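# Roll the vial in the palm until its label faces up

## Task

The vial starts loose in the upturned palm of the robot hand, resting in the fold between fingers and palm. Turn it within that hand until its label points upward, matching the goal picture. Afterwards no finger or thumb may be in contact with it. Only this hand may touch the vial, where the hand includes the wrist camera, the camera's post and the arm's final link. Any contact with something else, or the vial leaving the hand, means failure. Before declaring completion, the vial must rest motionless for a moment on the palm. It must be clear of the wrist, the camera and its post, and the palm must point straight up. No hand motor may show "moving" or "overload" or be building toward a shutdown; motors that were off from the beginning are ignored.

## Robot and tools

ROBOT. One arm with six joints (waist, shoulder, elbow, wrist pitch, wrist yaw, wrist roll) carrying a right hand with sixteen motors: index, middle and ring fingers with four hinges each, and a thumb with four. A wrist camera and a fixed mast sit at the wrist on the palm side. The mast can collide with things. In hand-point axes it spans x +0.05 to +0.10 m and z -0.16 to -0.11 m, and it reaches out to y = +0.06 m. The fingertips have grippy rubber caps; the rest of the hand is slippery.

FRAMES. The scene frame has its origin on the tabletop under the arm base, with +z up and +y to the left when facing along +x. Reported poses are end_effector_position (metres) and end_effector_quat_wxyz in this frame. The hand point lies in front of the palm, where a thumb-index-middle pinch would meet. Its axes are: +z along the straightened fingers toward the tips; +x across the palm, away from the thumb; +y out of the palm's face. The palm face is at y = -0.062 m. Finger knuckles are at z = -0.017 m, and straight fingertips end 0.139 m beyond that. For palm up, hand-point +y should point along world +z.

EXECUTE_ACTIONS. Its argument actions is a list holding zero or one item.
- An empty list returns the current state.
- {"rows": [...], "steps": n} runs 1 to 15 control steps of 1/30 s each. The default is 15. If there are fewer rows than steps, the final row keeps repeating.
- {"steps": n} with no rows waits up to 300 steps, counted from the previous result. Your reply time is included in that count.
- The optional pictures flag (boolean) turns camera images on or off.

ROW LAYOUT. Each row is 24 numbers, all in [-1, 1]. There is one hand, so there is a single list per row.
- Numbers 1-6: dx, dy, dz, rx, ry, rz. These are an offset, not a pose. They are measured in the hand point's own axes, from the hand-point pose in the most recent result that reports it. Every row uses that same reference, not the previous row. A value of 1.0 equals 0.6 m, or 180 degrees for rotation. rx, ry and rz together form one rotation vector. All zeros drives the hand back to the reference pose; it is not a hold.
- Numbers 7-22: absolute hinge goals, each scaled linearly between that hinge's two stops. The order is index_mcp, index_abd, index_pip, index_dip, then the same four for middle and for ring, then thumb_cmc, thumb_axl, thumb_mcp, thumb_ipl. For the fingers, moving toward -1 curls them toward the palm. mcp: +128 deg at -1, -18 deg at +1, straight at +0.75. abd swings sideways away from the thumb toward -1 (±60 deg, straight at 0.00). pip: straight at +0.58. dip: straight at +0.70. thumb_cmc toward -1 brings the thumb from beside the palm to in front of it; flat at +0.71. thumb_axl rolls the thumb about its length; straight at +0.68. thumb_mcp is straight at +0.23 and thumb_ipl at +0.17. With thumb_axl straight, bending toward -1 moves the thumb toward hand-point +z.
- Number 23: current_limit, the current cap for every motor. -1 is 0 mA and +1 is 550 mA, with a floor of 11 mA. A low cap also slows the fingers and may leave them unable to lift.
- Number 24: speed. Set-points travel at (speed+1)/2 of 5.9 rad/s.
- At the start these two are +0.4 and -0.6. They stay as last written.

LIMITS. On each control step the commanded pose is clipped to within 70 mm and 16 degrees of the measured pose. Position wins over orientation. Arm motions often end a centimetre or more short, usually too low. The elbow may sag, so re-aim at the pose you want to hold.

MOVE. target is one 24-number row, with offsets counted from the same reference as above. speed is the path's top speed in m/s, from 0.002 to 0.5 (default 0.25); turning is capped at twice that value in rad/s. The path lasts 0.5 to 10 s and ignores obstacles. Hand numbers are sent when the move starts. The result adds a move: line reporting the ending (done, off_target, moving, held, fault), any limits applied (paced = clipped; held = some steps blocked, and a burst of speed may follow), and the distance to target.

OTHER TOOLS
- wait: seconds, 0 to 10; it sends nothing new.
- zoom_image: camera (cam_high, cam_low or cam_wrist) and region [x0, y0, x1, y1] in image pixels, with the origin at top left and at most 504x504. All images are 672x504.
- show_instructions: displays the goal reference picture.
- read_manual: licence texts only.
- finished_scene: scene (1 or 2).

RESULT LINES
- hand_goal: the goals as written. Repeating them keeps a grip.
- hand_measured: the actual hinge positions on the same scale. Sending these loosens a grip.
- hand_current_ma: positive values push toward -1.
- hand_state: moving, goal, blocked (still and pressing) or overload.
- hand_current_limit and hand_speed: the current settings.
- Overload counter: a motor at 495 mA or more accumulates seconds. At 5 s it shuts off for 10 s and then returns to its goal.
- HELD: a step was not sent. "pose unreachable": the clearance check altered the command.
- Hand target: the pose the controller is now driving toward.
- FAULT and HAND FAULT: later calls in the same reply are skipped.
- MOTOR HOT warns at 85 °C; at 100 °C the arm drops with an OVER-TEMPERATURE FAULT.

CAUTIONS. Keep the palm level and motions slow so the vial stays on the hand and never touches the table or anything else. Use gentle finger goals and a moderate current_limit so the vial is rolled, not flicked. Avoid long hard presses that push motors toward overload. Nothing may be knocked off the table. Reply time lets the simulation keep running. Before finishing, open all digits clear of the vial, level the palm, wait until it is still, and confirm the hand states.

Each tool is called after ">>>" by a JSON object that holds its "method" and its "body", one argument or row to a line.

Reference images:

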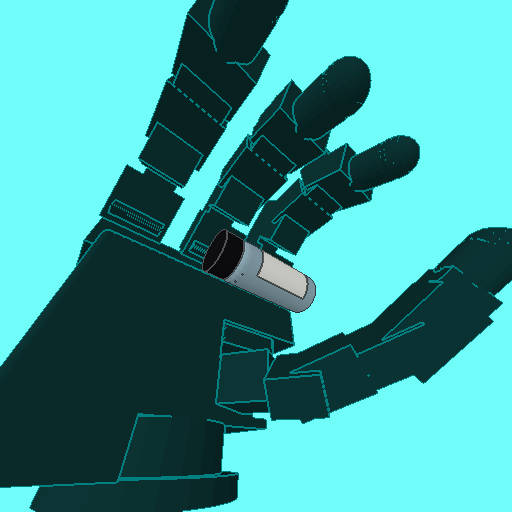

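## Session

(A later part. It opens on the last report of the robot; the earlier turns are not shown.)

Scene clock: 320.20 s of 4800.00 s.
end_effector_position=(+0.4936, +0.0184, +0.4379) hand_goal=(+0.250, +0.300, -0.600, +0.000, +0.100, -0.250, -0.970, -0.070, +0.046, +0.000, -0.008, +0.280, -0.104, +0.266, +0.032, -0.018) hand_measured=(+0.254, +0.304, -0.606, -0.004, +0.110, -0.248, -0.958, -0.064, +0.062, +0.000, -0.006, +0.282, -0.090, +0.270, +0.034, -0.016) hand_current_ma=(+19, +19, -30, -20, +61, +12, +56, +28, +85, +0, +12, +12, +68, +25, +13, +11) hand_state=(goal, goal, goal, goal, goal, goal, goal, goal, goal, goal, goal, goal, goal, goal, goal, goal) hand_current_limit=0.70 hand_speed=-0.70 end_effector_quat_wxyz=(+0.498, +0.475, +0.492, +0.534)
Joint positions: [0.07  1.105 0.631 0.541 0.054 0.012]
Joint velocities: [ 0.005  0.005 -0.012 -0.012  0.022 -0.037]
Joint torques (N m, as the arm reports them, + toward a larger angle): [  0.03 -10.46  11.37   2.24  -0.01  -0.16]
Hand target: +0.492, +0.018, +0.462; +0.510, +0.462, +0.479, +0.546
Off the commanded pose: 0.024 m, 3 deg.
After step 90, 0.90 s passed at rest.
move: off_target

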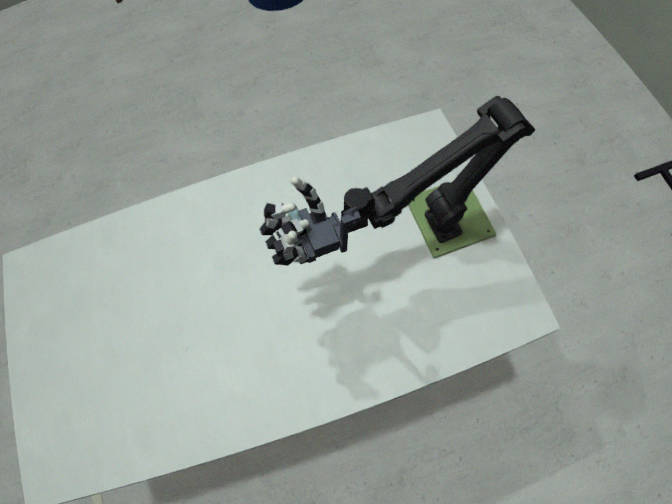

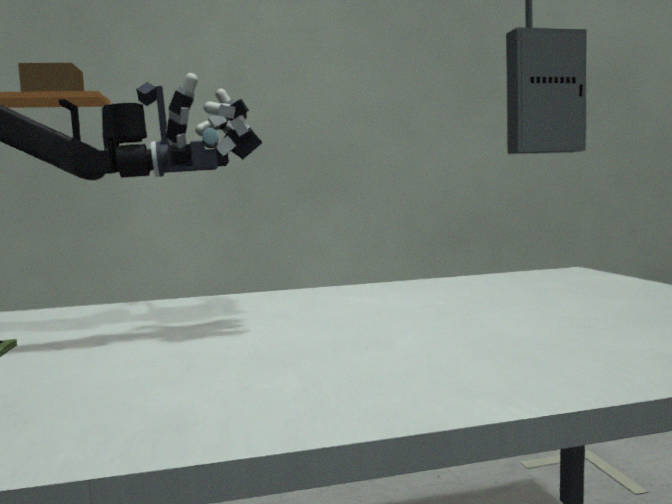

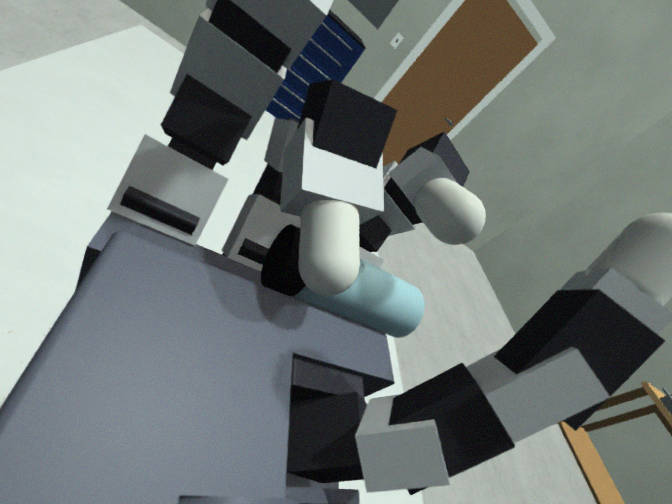

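>>> {"method": "execute_actions", "body": {
  "actions": [
    {"rows":[[0,0.04,0.002,-0.0157,0,0, 0.36,0.3,-0.8,0, 0.3,0,-0.6,0, 0.046,0,-0.008,0.28,-0.104,0.266,0.032,-0.018,0.7,-0.6]],"steps":12}
  ],
  "pictures": false
}}

>>> {"method": "execute_actions", "body": {
  "actions": [
    {"rows":[[0,0.04,0.002,-0.0157,0,0, 0.36,0.3,-1,-0.12, 0.3,0,-0.6,0, 0.046,0,-0.008,0.28,-0.104,0.266,0.032,-0.018,0.7,-0.7]],"steps":12}
  ],
  "pictures": false
}}

>>> {"method": "move", "body": {
  "target": [0,0.04,0.002,-0.0157,0,0, 0.22,0.3,-1,-0.09, 0.3,0,-0.6,0, 0.046,0,-0.008,0.28,-0.104,0.266,0.032,-0.018,0.7,-0.9]
}}

>>> {"method": "zoom_image", "body": {
  "camera": "cam_low",
  "region": [180,105,250,165]
}}

Scene clock: 347.13 s of 4800.00 s.
end_effector_position=(+0.4936, +0.0184, +0.4379) hand_goal=(+0.360, +0.300, -0.800, +0.000, +0.300, +0.000, -0.600, +0.000, +0.046, +0.000, -0.008, +0.280, -0.104, +0.266, +0.032, -0.018) hand_measured=(+0.364, +0.304, -0.800, -0.004, +0.304, -0.004, -0.654, -0.004, +0.062, +0.000, -0.006, +0.282, -0.090, +0.270, +0.034, -0.016) hand_current_ma=(+21, +18, +5, -20, +20, -14, -74, -20, +85, +0, +12, +12, +68, +25, +13, +11) hand_state=(goal, goal, goal, goal, goal, goal, moving, goal, goal, goal, goal, goal, goal, goal, goal, goal) hand_current_limit=0.70 hand_speed=-0.60 end_effector_quat_wxyz=(+0.498, +0.475, +0.492, +0.534)
Joint positions: [0.07  1.105 0.631 0.541 0.054 0.012]
Joint velocities: [ 0.005 -0.015 -0.002 -0.027 -0.037 -0.037]
Joint torques (N m, as the arm reports them, + toward a larger angle): [  0.17 -10.04  11.5    2.42   0.04  -0.18]
Hand target: +0.492, +0.018, +0.462; +0.510, +0.462, +0.479, +0.546
Off the commanded pose: 0.024 m, 3 deg.
Steps of this call (steps 1 to 90: nothing new was sent; then 23.53 s passed at rest; steps 91 to 102: all 12 steps of this action). Readings (end_effector_position | what the end effector reports):
91: (+0.4936, +0.0184, +0.4379) | hand_goal=(+0.360, +0.300, -0.800, +0.000, +0.300, +0.000, -0.600, +0.000, +0.046, +0.000, -0.008, +0.280, -0.104, +0.266, +0.032, -0.018) hand_measured=(+0.254, +0.304, -0.606, -0.004, +0.110, -0.248, -0.958, -0.064, +0.062, +0.000, -0.006, +0.282, -0.090, +0.270, +0.034, -0.016) hand_current_ma=(+19, +19, -30, -20, +61, +12, +56, +28, +85, +0, +12, +12, +68, +25, +13, +11) hand_state=(moving, goal, moving, goal, moving, moving, moving, moving, goal, goal, goal, goal, goal, goal, goal, goal) hand_current_limit=0.70 hand_speed=-0.60
92: (+0.4936, +0.0184, +0.4379) | hand_goal=(+0.360, +0.300, -0.800, +0.000, +0.300, +0.000, -0.600, +0.000, +0.046, +0.000, -0.008, +0.280, -0.104, +0.266, +0.032, -0.018) hand_measured=(+0.260, +0.304, -0.612, -0.004, +0.114, -0.240, -0.954, -0.058, +0.062, +0.000, -0.006, +0.282, -0.090, +0.270, +0.034, -0.016) hand_current_ma=(-35, +19, +49, -20, -40, -63, -72, -57, +85, +0, +12, +12, +68, +25, +13, +11) hand_state=(moving, goal, moving, goal, moving, moving, moving, moving, goal, goal, goal, goal, goal, goal, goal, goal) hand_current_limit=0.70 hand_speed=-0.60
94: (+0.4936, +0.0184, +0.4379) | hand_goal=(+0.360, +0.300, -0.800, +0.000, +0.300, +0.000, -0.600, +0.000, +0.046, +0.000, -0.008, +0.280, -0.104, +0.266, +0.032, -0.018) hand_measured=(+0.312, +0.304, -0.662, -0.004, +0.162, -0.182, -0.914, -0.018, +0.062, +0.000, -0.006, +0.282, -0.090, +0.270, +0.034, -0.016) hand_current_ma=(-21, +19, +48, -20, -32, -56, -87, -20, +85, +0, +12, +12, +68, +25, +13, +11) hand_state=(moving, goal, moving, goal, moving, moving, moving, moving, goal, goal, goal, goal, goal, goal, goal, goal) hand_current_limit=0.70 hand_speed=-0.60
98: (+0.4936, +0.0184, +0.4379) | hand_goal=(+0.360, +0.300, -0.800, +0.000, +0.300, +0.000, -0.600, +0.000, +0.046, +0.000, -0.008, +0.280, -0.104, +0.266, +0.032, -0.018) hand_measured=(+0.364, +0.304, -0.784, -0.004, +0.280, -0.036, -0.786, -0.004, +0.062, +0.000, -0.006, +0.282, -0.090, +0.270, +0.034, -0.016) hand_current_ma=(+20, +18, +0, -20, +6, -38, -77, -20, +85, +0, +12, +12, +68, +25, +13, +11) hand_state=(moving, goal, moving, goal, moving, moving, moving, goal, goal, goal, goal, goal, goal, goal, goal, goal) hand_current_limit=0.70 hand_speed=-0.60
102: the state above

Scene clock: 347.53 s of 4800.00 s.
end_effector_position=(+0.4936, +0.0184, +0.4379) hand_goal=(+0.360, +0.300, -1.000, -0.120, +0.300, +0.000, -0.600, +0.000, +0.046, +0.000, -0.008, +0.280, -0.104, +0.266, +0.032, -0.018) hand_measured=(+0.366, +0.304, -0.974, -0.114, +0.304, -0.002, -0.606, -0.004, +0.062, +0.000, -0.006, +0.282, -0.090, +0.270, +0.034, -0.016) hand_current_ma=(+42, +14, +135, +30, +22, -14, -30, -20, +85, +0, +12, +12, +68, +25, +13, +11) hand_state=(goal, goal, blocked, goal, goal, goal, goal, goal, goal, goal, goal, goal, goal, goal, goal, goal) hand_current_limit=0.70 hand_speed=-0.70 end_effector_quat_wxyz=(+0.498, +0.475, +0.492, +0.534)
Joint positions: [0.07  1.105 0.631 0.541 0.054 0.012]
Joint velocities: [ 0.005  0.005  0.002 -0.007  0.022  0.007]
Joint torques (N m, as the arm reports them, + toward a larger angle): [ -0.04 -10.15  11.45   2.27   0.03  -0.15]
Hand target: +0.492, +0.018, +0.462; +0.510, +0.462, +0.479, +0.546
Off the commanded pose: 0.024 m, 3 deg.
Steps of this call (steps 1 to 12: all 12 steps of this action). Readings (end_effector_position | what the end effector reports):
1: (+0.4936, +0.0184, +0.4379) | hand_goal=(+0.360, +0.300, -1.000, -0.120, +0.300, +0.000, -0.600, +0.000, +0.046, +0.000, -0.008, +0.280, -0.104, +0.266, +0.032, -0.018) hand_measured=(+0.364, +0.304, -0.800, -0.004, +0.304, -0.002, -0.626, -0.004, +0.062, +0.000, -0.006, +0.282, -0.090, +0.270, +0.034, -0.016) hand_current_ma=(+21, +18, +5, -20, +23, -14, -33, -20, +85, +0, +12, +12, +68, +25, +13, +11) hand_state=(goal, goal, moving, moving, goal, goal, moving, goal, goal, goal, goal, goal, goal, goal, goal, goal) hand_current_limit=0.70 hand_speed=-0.70
2: (+0.4936, +0.0184, +0.4379) | hand_goal=(+0.360, +0.300, -1.000, -0.120, +0.300, +0.000, -0.600, +0.000, +0.046, +0.000, -0.008, +0.280, -0.104, +0.266, +0.032, -0.018) hand_measured=(+0.364, +0.304, -0.804, -0.008, +0.304, -0.002, -0.612, -0.004, +0.062, +0.000, -0.006, +0.282, -0.090, +0.270, +0.034, -0.016) hand_current_ma=(+22, +18, +43, +44, +23, -14, -23, -20, +85, +0, +12, +12, +68, +25, +13, +11) hand_state=(goal, goal, moving, moving, goal, goal, moving, goal, goal, goal, goal, goal, goal, goal, goal, goal) hand_current_limit=0.70 hand_speed=-0.70
4: (+0.4936, +0.0184, +0.4379) | hand_goal=(+0.360, +0.300, -1.000, -0.120, +0.300, +0.000, -0.600, +0.000, +0.046, +0.000, -0.008, +0.280, -0.104, +0.266, +0.032, -0.018) hand_measured=(+0.364, +0.304, -0.846, -0.044, +0.304, -0.002, -0.606, -0.004, +0.062, +0.000, -0.006, +0.282, -0.090, +0.270, +0.034, -0.016) hand_current_ma=(+22, +18, +35, +43, +22, -14, -30, -20, +85, +0, +12, +12, +68, +25, +13, +11) hand_state=(goal, goal, moving, moving, goal, goal, moving, goal, goal, goal, goal, goal, goal, goal, goal, goal) hand_current_limit=0.70 hand_speed=-0.70
8: (+0.4936, +0.0184, +0.4379) | hand_goal=(+0.360, +0.300, -1.000, -0.120, +0.300, +0.000, -0.600, +0.000, +0.046, +0.000, -0.008, +0.280, -0.104, +0.266, +0.032, -0.018) hand_measured=(+0.364, +0.304, -0.944, -0.116, +0.304, -0.002, -0.606, -0.004, +0.062, +0.000, -0.006, +0.282, -0.090, +0.270, +0.034, -0.016) hand_current_ma=(+22, +17, +33, +8, +22, -14, -30, -20, +85, +0, +12, +12, +68, +25, +13, +11) hand_state=(goal, goal, moving, moving, goal, goal, goal, goal, goal, goal, goal, goal, goal, goal, goal, goal) hand_current_limit=0.70 hand_speed=-0.70
12: the state above

Scene clock: 348.60 s of 4800.00 s.
end_effector_position=(+0.4936, +0.0184, +0.4379) hand_goal=(+0.220, +0.300, -1.000, -0.090, +0.300, +0.000, -0.600, +0.000, +0.046, +0.000, -0.008, +0.280, -0.104, +0.266, +0.032, -0.018) hand_measured=(+0.284, +0.310, -0.954, -0.070, +0.304, -0.002, -0.606, -0.004, +0.062, +0.000, -0.006, +0.282, -0.090, +0.270, +0.034, -0.016) hand_current_ma=(+390, +46, +241, +102, +22, -14, -30, -20, +85, +0, +12, +12, +68, +25, +13, +11) hand_state=(blocked, goal, blocked, blocked, goal, goal, goal, goal, goal, goal, goal, goal, goal, goal, goal, goal) hand_current_limit=0.70 hand_speed=-0.90 end_effector_quat_wxyz=(+0.498, +0.475, +0.492, +0.534)
Joint positions: [0.07  1.105 0.631 0.541 0.054 0.012]
Joint velocities: [-0.005 -0.005 -0.002  0.007 -0.066  0.022]
Joint torques (N m, as the arm reports them, + toward a larger angle): [  0.49 -10.02  11.37   2.18   0.03  -0.18]
Hand target: +0.492, +0.018, +0.462; +0.510, +0.462, +0.479, +0.546
Off the commanded pose: 0.024 m, 3 deg.
move: off_target

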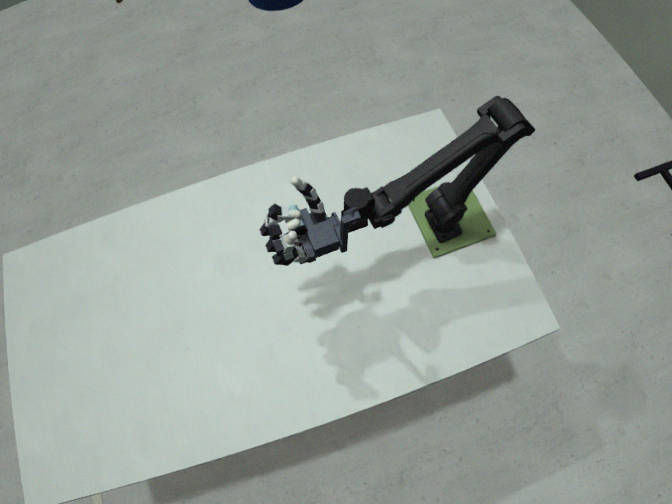

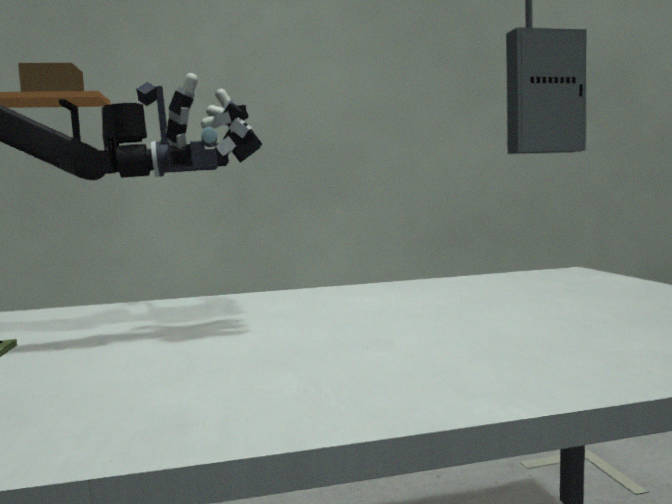

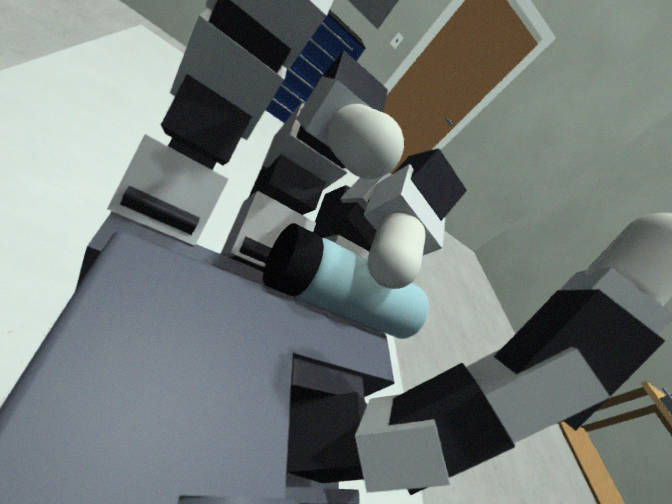

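Region (180, 105, 250, 165) of cam_low's 672x504 image, scaled by 7.200, with more detail than that image has; it fills the top 432 rows of this view, and the rest is white.

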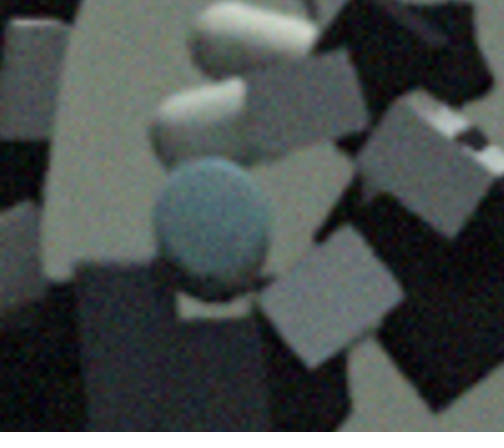

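>>> {"method": "move", "body": {
  "target": [0,0.04,0.002,-0.0157,0,0, 0.17,0.3,-0.95,-0.065, -0.05,-0.25,-0.55,-0.2, 0.046,0,-0.008,0.28,-0.104,0.266,0.032,-0.018,0.7,-0.8]
}}

>>> {"method": "zoom_image", "body": {
  "camera": "cam_low",
  "region": [180,105,250,165]
}}

Scene clock: 371.03 s of 4800.00 s.
end_effector_position=(+0.4936, +0.0184, +0.4379) hand_goal=(+0.170, +0.300, -0.950, -0.064, -0.050, -0.250, -0.550, -0.200, +0.046, +0.000, -0.008, +0.280, -0.104, +0.266, +0.032, -0.018) hand_measured=(+0.180, +0.304, -0.950, -0.062, -0.042, -0.248, -0.556, -0.198, +0.062, +0.000, -0.006, +0.282, -0.090, +0.270, +0.034, -0.016) hand_current_ma=(+65, +18, +1, +11, +48, +12, -31, +11, +84, +0, +12, +12, +68, +25, +13, +11) hand_state=(goal, goal, goal, goal, goal, goal, goal, goal, goal, goal, goal, goal, goal, goal, goal, goal) hand_current_limit=0.70 hand_speed=-0.80 end_effector_quat_wxyz=(+0.498, +0.475, +0.492, +0.534)
Joint positions: [0.07  1.105 0.631 0.541 0.054 0.012]
Joint velocities: [-0.005  0.005 -0.012 -0.002 -0.081  0.007]
Joint torques (N m, as the arm reports them, + toward a larger angle): [  0.17 -10.12  11.47   2.15   0.04  -0.15]
Hand target: +0.492, +0.018, +0.462; +0.510, +0.462, +0.479, +0.546
Off the commanded pose: 0.024 m, 3 deg.
After step 90, 18.43 s passed at rest.
move: off_target

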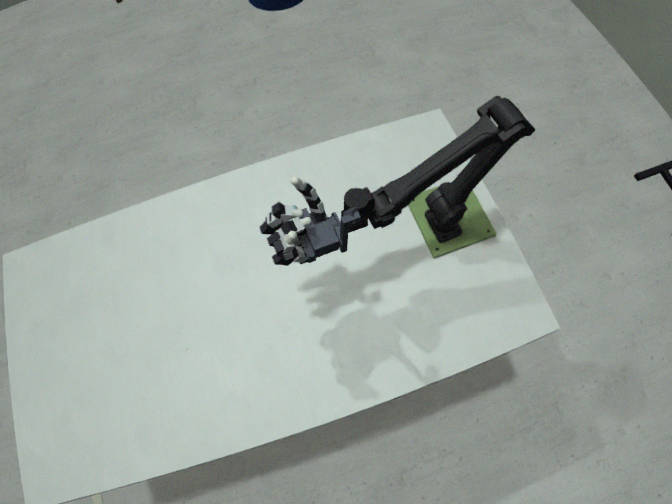

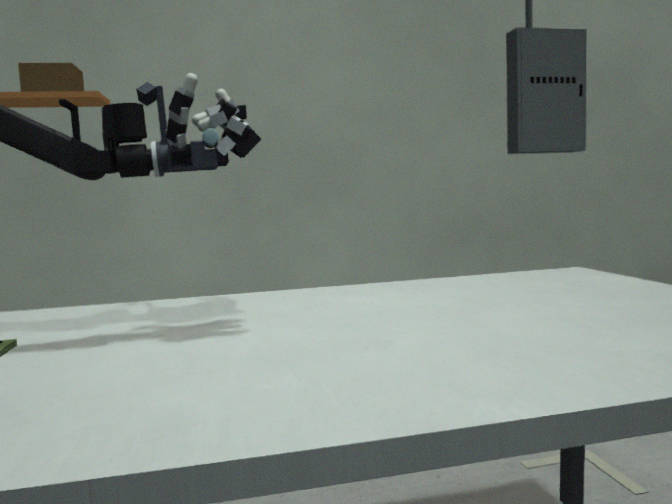

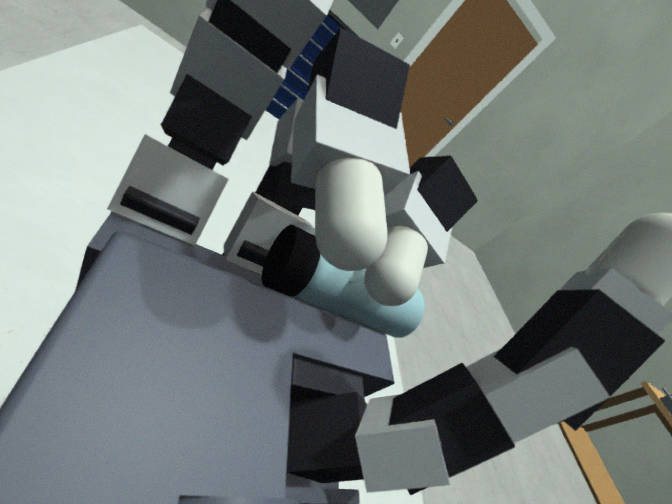

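Region (180, 105, 250, 165) of cam_low's 672x504 image, scaled by 7.200, with more detail than that image has; it fills the top 432 rows of this view, and the rest is white.

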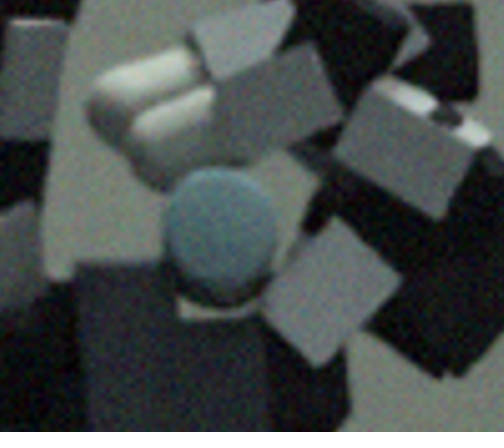

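>>> {"method": "execute_actions", "body": {
  "actions": [
    {"rows":[[0,0.04,0.002,-0.0157,0,0, 0.18,0.3,-0.85,0, 0.3,0,-0.5,0, 0.046,0,-0.008,0.28,-0.104,0.266,0.032,-0.018,0.7,-0.5],[0,0.04,0.002,-0.0157,0,0, 0.18,0.3,-0.85,0, 0.3,0,-0.5,0, 0.046,0,-0.008,0.28,-0.104,0.266,0.032,-0.018,0.7,-0.5],[0,0.04,0.002,-0.0157,0,0, 0.35,0.3,-0.85,0, 0.3,0,-0.5,0, 0.046,0,-0.008,0.28,-0.104,0.266,0.032,-0.018,0.7,-0.5],[0,0.04,0.002,-0.0157,0,0, 0.35,0.3,-0.85,0, 0.3,0,-0.5,0, 0.046,0,-0.008,0.28,-0.104,0.266,0.032,-0.018,0.7,-0.5],[0,0.04,0.002,-0.0157,0,0, 0.35,0.3,-0.85,0, 0.3,0,-0.5,0, 0.046,0,-0.008,0.28,-0.104,0.266,0.032,-0.018,0.7,-0.5],[0,0.04,0.002,-0.0157,0,0, 0.35,0.3,-0.85,0, 0.3,0,-0.5,0, 0.046,0,-0.008,0.28,-0.104,0.266,0.032,-0.018,0.7,-0.5],[0,0.04,0.002,-0.0157,0,0, 0.35,0.3,-0.85,0, 0.3,0,-0.5,0, 0.046,0,-0.008,0.28,-0.104,0.266,0.032,-0.018,0.7,-0.5],[0,0.04,0.002,-0.0157,0,0, 0.35,0.3,-0.85,0, 0.3,0,-0.5,0, 0.046,0,-0.008,0.28,-0.104,0.266,0.032,-0.018,0.7,-0.5],[0,0.04,0.002,-0.0157,0,0, 0.35,0.3,-1,-0.11, 0.3,0,-0.5,0, 0.046,0,-0.008,0.28,-0.104,0.266,0.032,-0.018,0.7,-0.6]],"steps":15}
  ],
  "pictures": false
}}

>>> {"method": "move", "body": {
  "target": [0,0.04,0.002,-0.0157,0,0, 0.15,0.3,-0.98,-0.07, 0.3,0,-0.5,0, 0.046,0,-0.008,0.28,-0.104,0.266,0.032,-0.018,0.7,-0.9]
}}

>>> {"method": "zoom_image", "body": {
  "camera": "cam_low",
  "region": [180,105,250,165]
}}

Scene clock: 389.40 s of 4800.00 s.
end_effector_position=(+0.4936, +0.0184, +0.4379) hand_goal=(+0.350, +0.300, -1.000, -0.110, +0.300, +0.000, -0.500, +0.000, +0.046, +0.000, -0.008, +0.280, -0.104, +0.266, +0.032, -0.018) hand_measured=(+0.356, +0.304, -0.980, -0.102, +0.304, -0.002, -0.506, -0.004, +0.062, +0.000, -0.006, +0.282, -0.090, +0.270, +0.034, -0.016) hand_current_ma=(+46, +17, +119, +53, +23, -14, -25, -20, +84, +0, +12, +12, +68, +25, +13, +11) hand_state=(moving, goal, moving, moving, goal, goal, goal, goal, goal, goal, goal, goal, goal, goal, goal, goal) hand_current_limit=0.70 hand_speed=-0.60 end_effector_quat_wxyz=(+0.498, +0.475, +0.492, +0.534)
Joint positions: [0.07  1.105 0.631 0.541 0.054 0.012]
Joint velocities: [ 0.005 -0.005  0.017  0.002 -0.037  0.022]
Joint torques (N m, as the arm reports them, + toward a larger angle): [ 0.31 -9.58 11.46  2.23  0.03 -0.18]
Hand target: +0.492, +0.018, +0.462; +0.510, +0.462, +0.479, +0.546
Off the commanded pose: 0.024 m, 3 deg.
Steps of this call (steps 1 to 90: nothing new was sent; then 14.87 s passed at rest; steps 91 to 105: all 15 steps of this action). Readings (end_effector_position | what the end effector reports):
91: (+0.4936, +0.0184, +0.4379) | hand_goal=(+0.180, +0.300, -0.850, +0.000, +0.300, +0.000, -0.500, +0.000, +0.046, +0.000, -0.008, +0.280, -0.104, +0.266, +0.032, -0.018) hand_measured=(+0.180, +0.304, -0.950, -0.062, -0.042, -0.248, -0.556, -0.198, +0.062, +0.000, -0.006, +0.282, -0.090, +0.270, +0.034, -0.016) hand_current_ma=(+65, +18, +1, +11, +48, +12, -31, +11, +84, +0, +12, +12, +68, +25, +13, +11) hand_state=(moving, goal, moving, moving, moving, moving, moving, moving, goal, goal, goal, goal, goal, goal, goal, goal) hand_current_limit=0.70 hand_speed=-0.50
92: (+0.4936, +0.0184, +0.4379) | hand_goal=(+0.180, +0.300, -0.850, +0.000, +0.300, +0.000, -0.500, +0.000, +0.046, +0.000, -0.008, +0.280, -0.104, +0.266, +0.032, -0.018) hand_measured=(+0.180, +0.304, -0.942, -0.054, -0.036, -0.238, -0.548, -0.190, +0.062, +0.000, -0.006, +0.282, -0.090, +0.270, +0.034, -0.016) hand_current_ma=(+0, +18, -101, -80, -64, -77, -111, -79, +84, +0, +12, +12, +68, +25, +13, +11) hand_state=(moving, goal, moving, moving, moving, moving, moving, moving, goal, goal, goal, goal, goal, goal, goal, goal) hand_current_limit=0.70 hand_speed=-0.50
94: (+0.4936, +0.0184, +0.4379) | hand_goal=(+0.350, +0.300, -0.850, +0.000, +0.300, +0.000, -0.500, +0.000, +0.046, +0.000, -0.008, +0.280, -0.104, +0.266, +0.032, -0.018) hand_measured=(+0.192, +0.304, -0.884, -0.012, +0.026, -0.164, -0.514, -0.126, +0.062, +0.000, -0.006, +0.282, -0.090, +0.270, +0.034, -0.016) hand_current_ma=(-54, +18, -58, -13, -44, -69, -31, -72, +84, +0, +12, +12, +68, +25, +13, +11) hand_state=(moving, goal, moving, moving, moving, moving, moving, moving, goal, goal, goal, goal, goal, goal, goal, goal) hand_current_limit=0.70 hand_speed=-0.50
98: (+0.4936, +0.0184, +0.4379) | hand_goal=(+0.350, +0.300, -0.850, +0.000, +0.300, +0.000, -0.500, +0.000, +0.046, +0.000, -0.008, +0.280, -0.104, +0.266, +0.032, -0.018) hand_measured=(+0.328, +0.304, -0.856, -0.004, +0.180, -0.012, -0.506, -0.008, +0.062, +0.000, -0.006, +0.282, -0.090, +0.270, +0.034, -0.016) hand_current_ma=(+9, +18, -33, -21, -32, -8, -31, -16, +84, +0, +12, +12, +68, +25, +13, +11) hand_state=(moving, goal, moving, goal, moving, moving, goal, moving, goal, goal, goal, goal, goal, goal, goal, goal) hand_current_limit=0.70 hand_speed=-0.50
105: the state above

Scene clock: 390.73 s of 4800.00 s.
end_effector_position=(+0.4936, +0.0184, +0.4379) hand_goal=(+0.150, +0.300, -0.980, -0.070, +0.300, +0.000, -0.500, +0.000, +0.046, +0.000, -0.008, +0.280, -0.104, +0.266, +0.032, -0.018) hand_measured=(+0.180, +0.304, -0.964, -0.064, +0.304, -0.002, -0.506, -0.004, +0.062, +0.000, -0.006, +0.282, -0.090, +0.270, +0.034, -0.016) hand_current_ma=(+179, +17, +83, +31, +23, -14, -25, -20, +84, +0, +12, +12, +68, +25, +13, +11) hand_state=(blocked, goal, goal, goal, goal, goal, goal, goal, goal, goal, goal, goal, goal, goal, goal, goal) hand_current_limit=0.70 hand_speed=-0.90 end_effector_quat_wxyz=(+0.498, +0.475, +0.492, +0.534)
Joint positions: [0.07  1.105 0.631 0.541 0.054 0.012]
Joint velocities: [-0.005 -0.005 -0.002  0.007 -0.022 -0.022]
Joint torques (N m, as the arm reports them, + toward a larger angle): [  0.21 -10.19  11.36   2.24   0.02  -0.16]
Hand target: +0.492, +0.018, +0.462; +0.510, +0.462, +0.479, +0.546
Off the commanded pose: 0.024 m, 3 deg.
move: off_target

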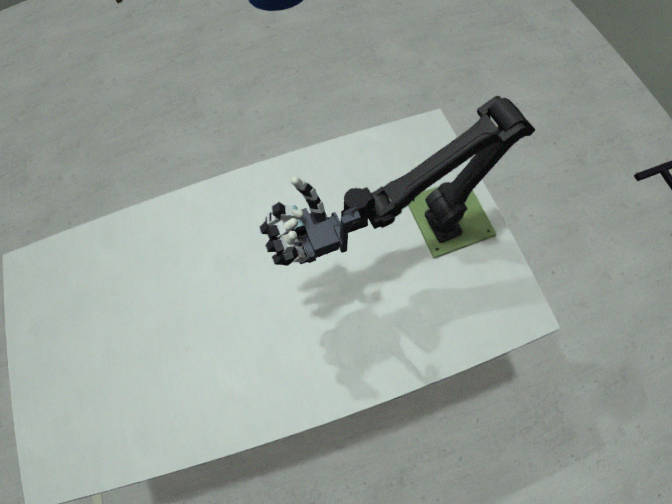

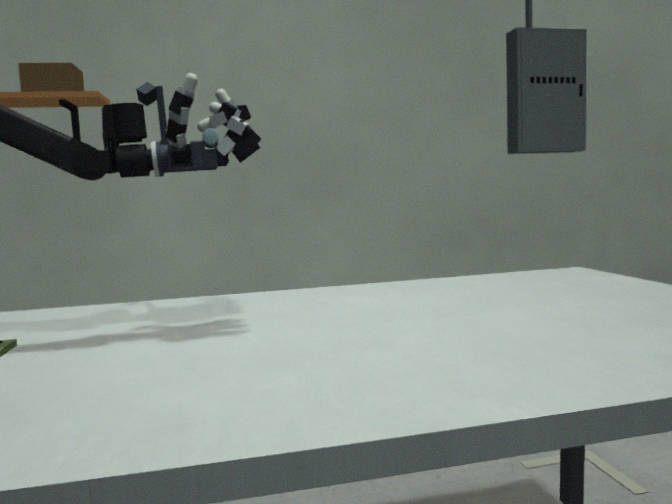

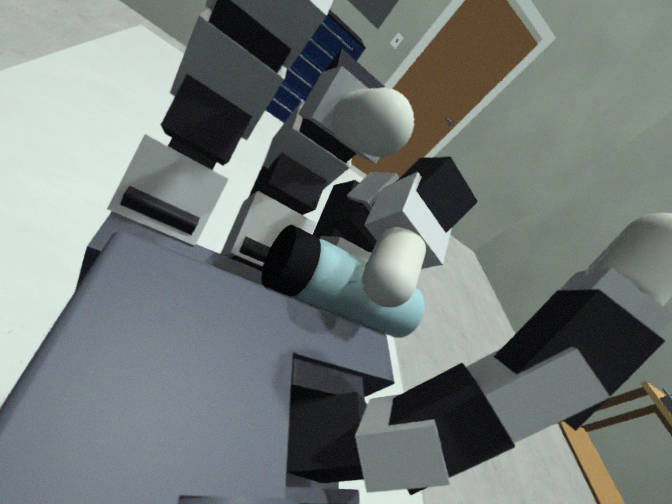

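Region (180, 105, 250, 165) of cam_low's 672x504 image, scaled by 7.200, with more detail than that image has; it fills the top 432 rows of this view, and the rest is white.

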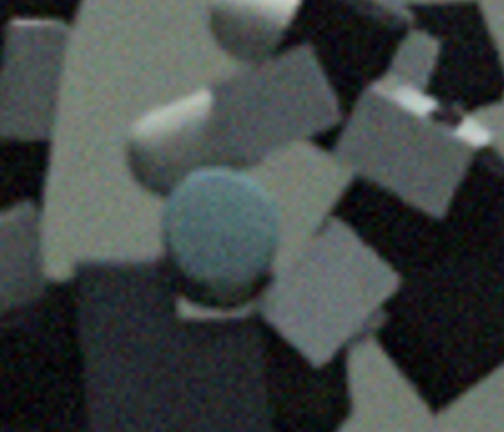

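>>> {"method": "execute_actions", "body": {
  "actions": [
    {"rows":[[0,0.04,0.002,-0.0157,0,0, 0.18,0.3,-0.85,0, 0.3,0,-0.5,0, 0.046,0,-0.008,0.28,-0.104,0.266,0.032,-0.018,0.7,-0.5],[0,0.04,0.002,-0.0157,0,0, 0.18,0.3,-0.85,0, 0.3,0,-0.5,0, 0.046,0,-0.008,0.28,-0.104,0.266,0.032,-0.018,0.7,-0.5],[0,0.04,0.002,-0.0157,0,0, 0.355,0.3,-0.85,0, 0.3,0,-0.5,0, 0.046,0,-0.008,0.28,-0.104,0.266,0.032,-0.018,0.7,-0.5]],"steps":9}
  ],
  "pictures": false
}}

>>> {"method": "execute_actions", "body": {
  "actions": [
    {"rows":[[0,0.04,0.002,-0.0157,0,0, 0.355,0.3,-1,-0.115, 0.3,0,-0.5,0, 0.046,0,-0.008,0.28,-0.104,0.266,0.032,-0.018,0.7,-0.7]],"steps":10}
  ],
  "pictures": false
}}

>>> {"method": "move", "body": {
  "target": [0,0.04,0.002,-0.0157,0,0, 0.22,0.3,-1,-0.09, 0.3,0,-0.5,0, 0.046,0,-0.008,0.28,-0.104,0.266,0.032,-0.018,0.7,-0.9]
}}

>>> {"method": "move", "body": {
  "target": [0,0.04,0.002,-0.0157,0,0, 0.16,0.3,-0.97,-0.07, 0.3,0,-0.5,0, 0.046,0,-0.008,0.28,-0.104,0.266,0.032,-0.018,0.7,-0.85]
}}

>>> {"method": "zoom_image", "body": {
  "camera": "cam_low",
  "region": [180,105,250,165]
}}

Scene clock: 404.60 s of 4800.00 s.
end_effector_position=(+0.4936, +0.0184, +0.4379) hand_goal=(+0.356, +0.300, -0.850, +0.000, +0.300, +0.000, -0.500, +0.000, +0.046, +0.000, -0.008, +0.280, -0.104, +0.266, +0.032, -0.018) hand_measured=(+0.350, +0.304, -0.856, -0.004, +0.304, -0.002, -0.506, -0.004, +0.062, +0.000, -0.006, +0.282, -0.090, +0.270, +0.034, -0.016) hand_current_ma=(+33, +17, -32, -20, +24, -14, -25, -20, +84, +0, +12, +12, +68, +25, +13, +11) hand_state=(moving, goal, goal, goal, goal, goal, goal, goal, goal, goal, goal, goal, goal, goal, goal, goal) hand_current_limit=0.70 hand_speed=-0.50 end_effector_quat_wxyz=(+0.498, +0.475, +0.492, +0.534)
Joint positions: [0.07  1.105 0.631 0.541 0.054 0.012]
Joint velocities: [-0.005 -0.015  0.007 -0.012 -0.022 -0.022]
Joint torques (N m, as the arm reports them, + toward a larger angle): [ -0.08 -10.45  11.4    2.1    0.    -0.17]
Hand target: +0.492, +0.018, +0.462; +0.510, +0.462, +0.479, +0.546
Off the commanded pose: 0.024 m, 3 deg.
Steps of this call (steps 1 to 90: nothing new was sent; then 10.57 s passed at rest; steps 91 to 99: all 9 steps of this action). Readings (end_effector_position | what the end effector reports):
91: (+0.4936, +0.0184, +0.4379) | hand_goal=(+0.180, +0.300, -0.850, +0.000, +0.300, +0.000, -0.500, +0.000, +0.046, +0.000, -0.008, +0.280, -0.104, +0.266, +0.032, -0.018) hand_measured=(+0.180, +0.304, -0.964, -0.064, +0.304, -0.002, -0.506, -0.004, +0.062, +0.000, -0.006, +0.282, -0.090, +0.270, +0.034, -0.016) hand_current_ma=(+179, +17, +83, +31, +23, -14, -25, -20, +84, +0, +12, +12, +68, +25, +13, +11) hand_state=(moving, goal, moving, moving, goal, goal, goal, goal, goal, goal, goal, goal, goal, goal, goal, goal) hand_current_limit=0.70 hand_speed=-0.50
92: (+0.4936, +0.0184, +0.4379) | hand_goal=(+0.180, +0.300, -0.850, +0.000, +0.300, +0.000, -0.500, +0.000, +0.046, +0.000, -0.008, +0.280, -0.104, +0.266, +0.032, -0.018) hand_measured=(+0.180, +0.304, -0.958, -0.056, +0.304, -0.002, -0.506, -0.004, +0.062, +0.000, -0.006, +0.282, -0.090, +0.270, +0.034, -0.016) hand_current_ma=(-12, +17, -70, -69, +23, -14, -25, -20, +84, +0, +12, +12, +68, +25, +13, +11) hand_state=(moving, goal, moving, moving, goal, goal, goal, goal, goal, goal, goal, goal, goal, goal, goal, goal) hand_current_limit=0.70 hand_speed=-0.50
94: (+0.4936, +0.0184, +0.4379) | hand_goal=(+0.356, +0.300, -0.850, +0.000, +0.300, +0.000, -0.500, +0.000, +0.046, +0.000, -0.008, +0.280, -0.104, +0.266, +0.032, -0.018) hand_measured=(+0.192, +0.304, -0.906, -0.014, +0.304, -0.002, -0.506, -0.004, +0.062, +0.000, -0.006, +0.282, -0.090, +0.270, +0.034, -0.016) hand_current_ma=(-54, +17, -96, -13, +24, -14, -25, -20, +84, +0, +12, +12, +68, +25, +13, +11) hand_state=(moving, goal, moving, moving, goal, goal, goal, goal, goal, goal, goal, goal, goal, goal, goal, goal) hand_current_limit=0.70 hand_speed=-0.50
98: (+0.4936, +0.0184, +0.4379) | hand_goal=(+0.356, +0.300, -0.850, +0.000, +0.300, +0.000, -0.500, +0.000, +0.046, +0.000, -0.008, +0.280, -0.104, +0.266, +0.032, -0.018) hand_measured=(+0.328, +0.304, -0.858, -0.004, +0.304, -0.002, -0.506, -0.004, +0.062, +0.000, -0.006, +0.282, -0.090, +0.270, +0.034, -0.016) hand_current_ma=(-1, +17, -33, -20, +24, -14, -25, -20, +84, +0, +12, +12, +68, +25, +13, +11) hand_state=(moving, goal, moving, goal, goal, goal, goal, goal, goal, goal, goal, goal, goal, goal, goal, goal) hand_current_limit=0.70 hand_speed=-0.50
99: the state above

Scene clock: 404.93 s of 4800.00 s.
end_effector_position=(+0.4936, +0.0184, +0.4379) hand_goal=(+0.356, +0.300, -1.000, -0.114, +0.300, +0.000, -0.500, +0.000, +0.046, +0.000, -0.008, +0.280, -0.104, +0.266, +0.032, -0.018) hand_measured=(+0.362, +0.304, -0.978, -0.106, +0.304, -0.002, -0.506, -0.004, +0.062, +0.000, -0.006, +0.282, -0.090, +0.270, +0.034, -0.016) hand_current_ma=(+38, +16, +113, +42, +24, -14, -25, -20, +84, +0, +12, +12, +68, +25, +13, +11) hand_state=(goal, goal, blocked, goal, goal, goal, goal, goal, goal, goal, goal, goal, goal, goal, goal, goal) hand_current_limit=0.70 hand_speed=-0.70 end_effector_quat_wxyz=(+0.498, +0.475, +0.492, +0.534)
Joint positions: [0.07  1.105 0.631 0.541 0.054 0.012]
Joint velocities: [-0.015 -0.005  0.017  0.002  0.051 -0.037]
Joint torques (N m, as the arm reports them, + toward a larger angle): [  0.64 -10.32  11.41   2.24   0.02  -0.15]
Hand target: +0.492, +0.018, +0.462; +0.510, +0.462, +0.479, +0.546
Off the commanded pose: 0.024 m, 3 deg.
Steps of this call (steps 1 to 10: all 10 steps of this action). Readings (end_effector_position | what the end effector reports):
1: (+0.4936, +0.0184, +0.4379) | hand_goal=(+0.356, +0.300, -1.000, -0.114, +0.300, +0.000, -0.500, +0.000, +0.046, +0.000, -0.008, +0.280, -0.104, +0.266, +0.032, -0.018) hand_measured=(+0.358, +0.304, -0.856, -0.004, +0.304, -0.002, -0.506, -0.004, +0.062, +0.000, -0.006, +0.282, -0.090, +0.270, +0.034, -0.016) hand_current_ma=(+25, +17, -34, -20, +24, -14, -25, -20, +84, +0, +12, +12, +68, +25, +13, +11) hand_state=(moving, goal, moving, moving, goal, goal, goal, goal, goal, goal, goal, goal, goal, goal, goal, goal) hand_current_limit=0.70 hand_speed=-0.70
2: (+0.4936, +0.0184, +0.4379) | hand_goal=(+0.356, +0.300, -1.000, -0.114, +0.300, +0.000, -0.500, +0.000, +0.046, +0.000, -0.008, +0.280, -0.104, +0.266, +0.032, -0.018) hand_measured=(+0.358, +0.304, -0.860, -0.008, +0.304, -0.002, -0.506, -0.004, +0.062, +0.000, -0.006, +0.282, -0.090, +0.270, +0.034, -0.016) hand_current_ma=(+22, +17, +37, +44, +24, -14, -25, -20, +84, +0, +12, +12, +68, +25, +13, +11) hand_state=(moving, goal, moving, moving, goal, goal, goal, goal, goal, goal, goal, goal, goal, goal, goal, goal) hand_current_limit=0.70 hand_speed=-0.70
4: (+0.4936, +0.0184, +0.4379) | hand_goal=(+0.356, +0.300, -1.000, -0.114, +0.300, +0.000, -0.500, +0.000, +0.046, +0.000, -0.008, +0.280, -0.104, +0.266, +0.032, -0.018) hand_measured=(+0.360, +0.304, -0.896, -0.044, +0.304, -0.002, -0.506, -0.004, +0.062, +0.000, -0.006, +0.282, -0.090, +0.270, +0.034, -0.016) hand_current_ma=(+20, +17, +35, +43, +24, -14, -25, -20, +84, +0, +12, +12, +68, +25, +13, +11) hand_state=(goal, goal, moving, moving, goal, goal, goal, goal, goal, goal, goal, goal, goal, goal, goal, goal) hand_current_limit=0.70 hand_speed=-0.70
8: (+0.4936, +0.0184, +0.4379) | hand_goal=(+0.356, +0.300, -1.000, -0.114, +0.300, +0.000, -0.500, +0.000, +0.046, +0.000, -0.008, +0.280, -0.104, +0.266, +0.032, -0.018) hand_measured=(+0.362, +0.304, -0.978, -0.106, +0.304, -0.002, -0.506, -0.004, +0.062, +0.000, -0.006, +0.282, -0.090, +0.270, +0.034, -0.016) hand_current_ma=(+52, +15, +129, +49, +24, -14, -25, -20, +84, +0, +12, +12, +68, +25, +13, +11) hand_state=(moving, goal, moving, moving, goal, goal, goal, goal, goal, goal, goal, goal, goal, goal, goal, goal) hand_current_limit=0.70 hand_speed=-0.70
10: the state above

Scene clock: 405.97 s of 4800.00 s.
end_effector_position=(+0.4936, +0.0184, +0.4379) hand_goal=(+0.220, +0.300, -1.000, -0.090, +0.300, +0.000, -0.500, +0.000, +0.046, +0.000, -0.008, +0.280, -0.104, +0.266, +0.032, -0.018) hand_measured=(+0.282, +0.312, -0.956, -0.070, +0.304, -0.002, -0.506, -0.004, +0.062, +0.000, -0.006, +0.282, -0.090, +0.270, +0.034, -0.016) hand_current_ma=(+382, +49, +232, +98, +24, -14, -25, -20, +84, +0, +12, +12, +68, +25, +13, +11) hand_state=(blocked, goal, blocked, goal, goal, goal, goal, goal, goal, goal, goal, goal, goal, goal, goal, goal) hand_current_limit=0.70 hand_speed=-0.90 end_effector_quat_wxyz=(+0.498, +0.475, +0.492, +0.534)
Joint positions: [0.07  1.105 0.631 0.541 0.054 0.012]
Joint velocities: [-0.005 -0.005  0.017 -0.002  0.007 -0.022]
Joint torques (N m, as the arm reports them, + toward a larger angle): [ 0.09 -9.94 11.43  2.17  0.01 -0.18]
Hand target: +0.492, +0.018, +0.462; +0.510, +0.462, +0.479, +0.546
Off the commanded pose: 0.024 m, 3 deg.
move: off_target

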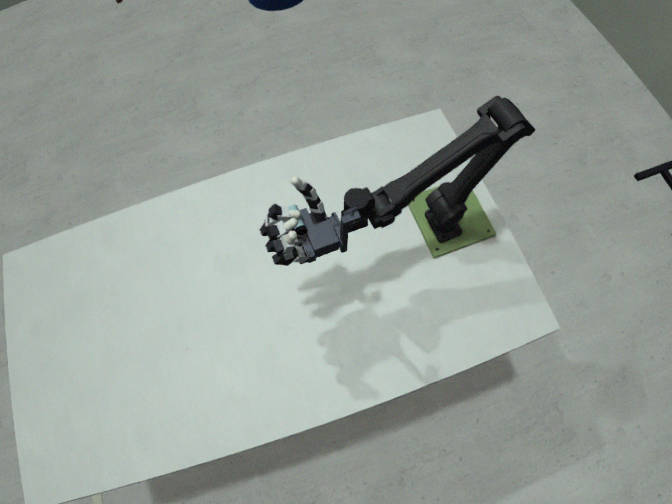

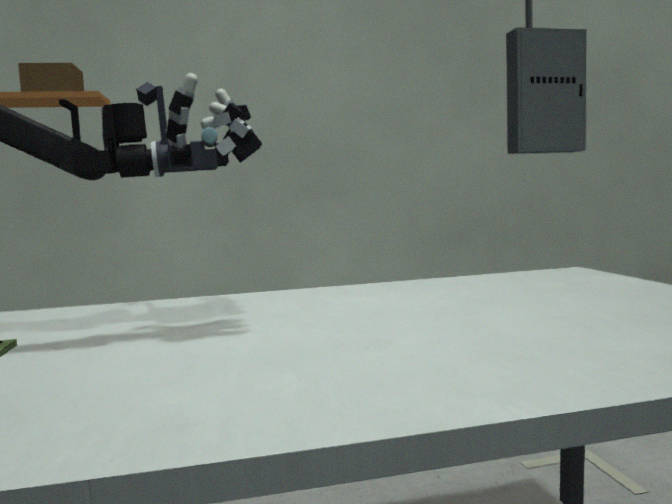

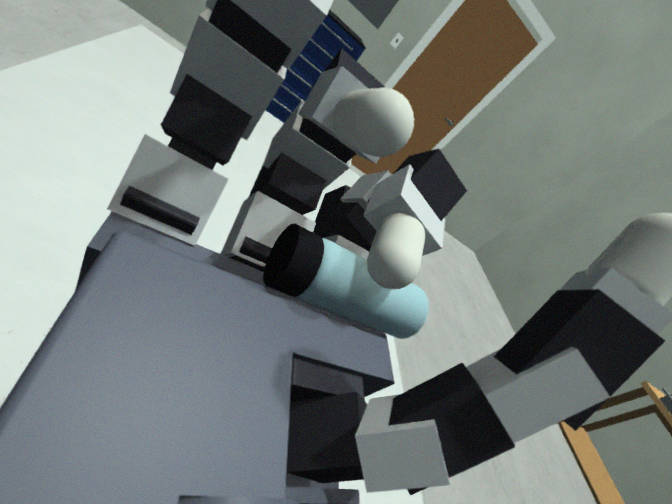

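Scene clock: 406.67 s of 4800.00 s.
end_effector_position=(+0.4936, +0.0184, +0.4379) hand_goal=(+0.160, +0.300, -0.970, -0.070, +0.300, +0.000, -0.500, +0.000, +0.046, +0.000, -0.008, +0.280, -0.104, +0.266, +0.032, -0.018) hand_measured=(+0.182, +0.306, -0.962, -0.066, +0.304, -0.002, -0.506, -0.004, +0.062, +0.000, -0.006, +0.282, -0.090, +0.270, +0.034, -0.016) hand_current_ma=(+136, +25, +41, +24, +24, -14, -25, -20, +84, +0, +12, +12, +67, +25, +13, +11) hand_state=(blocked, goal, goal, goal, goal, goal, goal, goal, goal, goal, goal, goal, goal, goal, goal, goal) hand_current_limit=0.70 hand_speed=-0.85 end_effector_quat_wxyz=(+0.498, +0.475, +0.492, +0.534)
Joint positions: [0.07  1.105 0.631 0.541 0.054 0.012]
Joint velocities: [ 0.005 -0.015  0.012  0.012 -0.022 -0.022]
Joint torques (N m, as the arm reports them, + toward a larger angle): [ 0.27 -9.8  11.53  2.22 -0.01 -0.18]
Hand target: +0.492, +0.018, +0.462; +0.510, +0.462, +0.479, +0.546
Off the commanded pose: 0.024 m, 3 deg.
move: off_target

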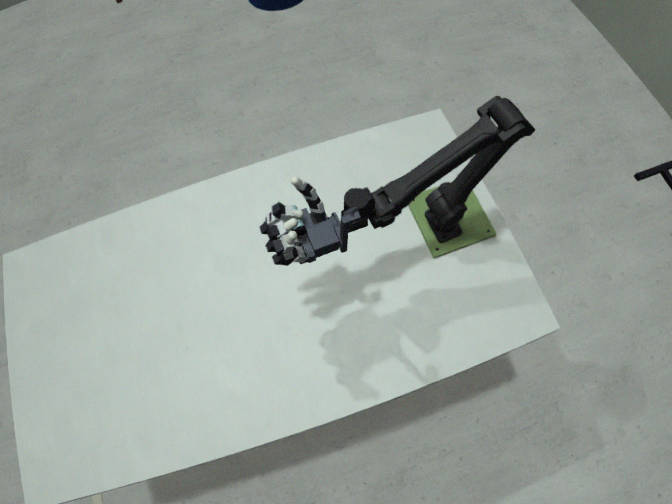

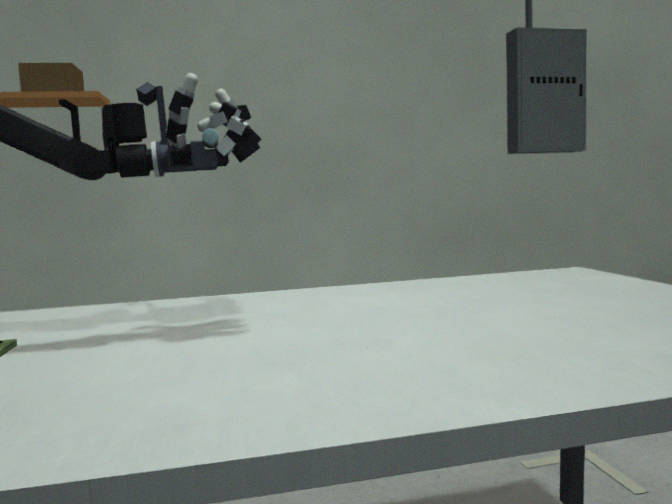

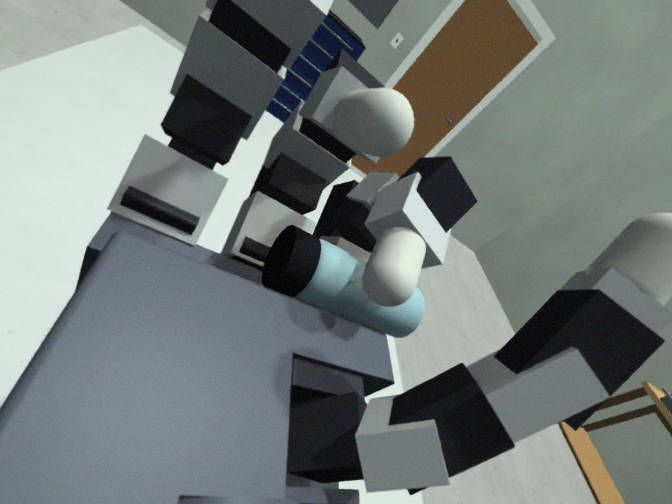

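Region (180, 105, 250, 165) of cam_low's 672x504 image, scaled by 7.200, with more detail than that image has; it fills the top 432 rows of this view, and the rest is white.

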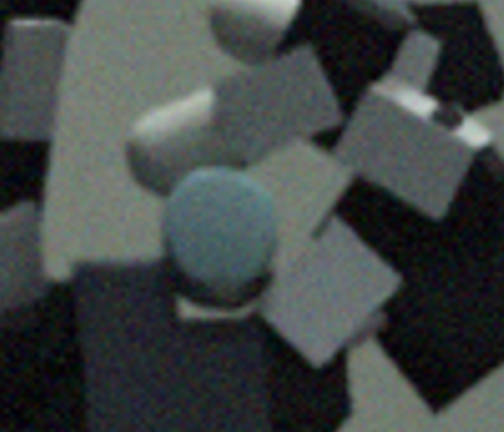

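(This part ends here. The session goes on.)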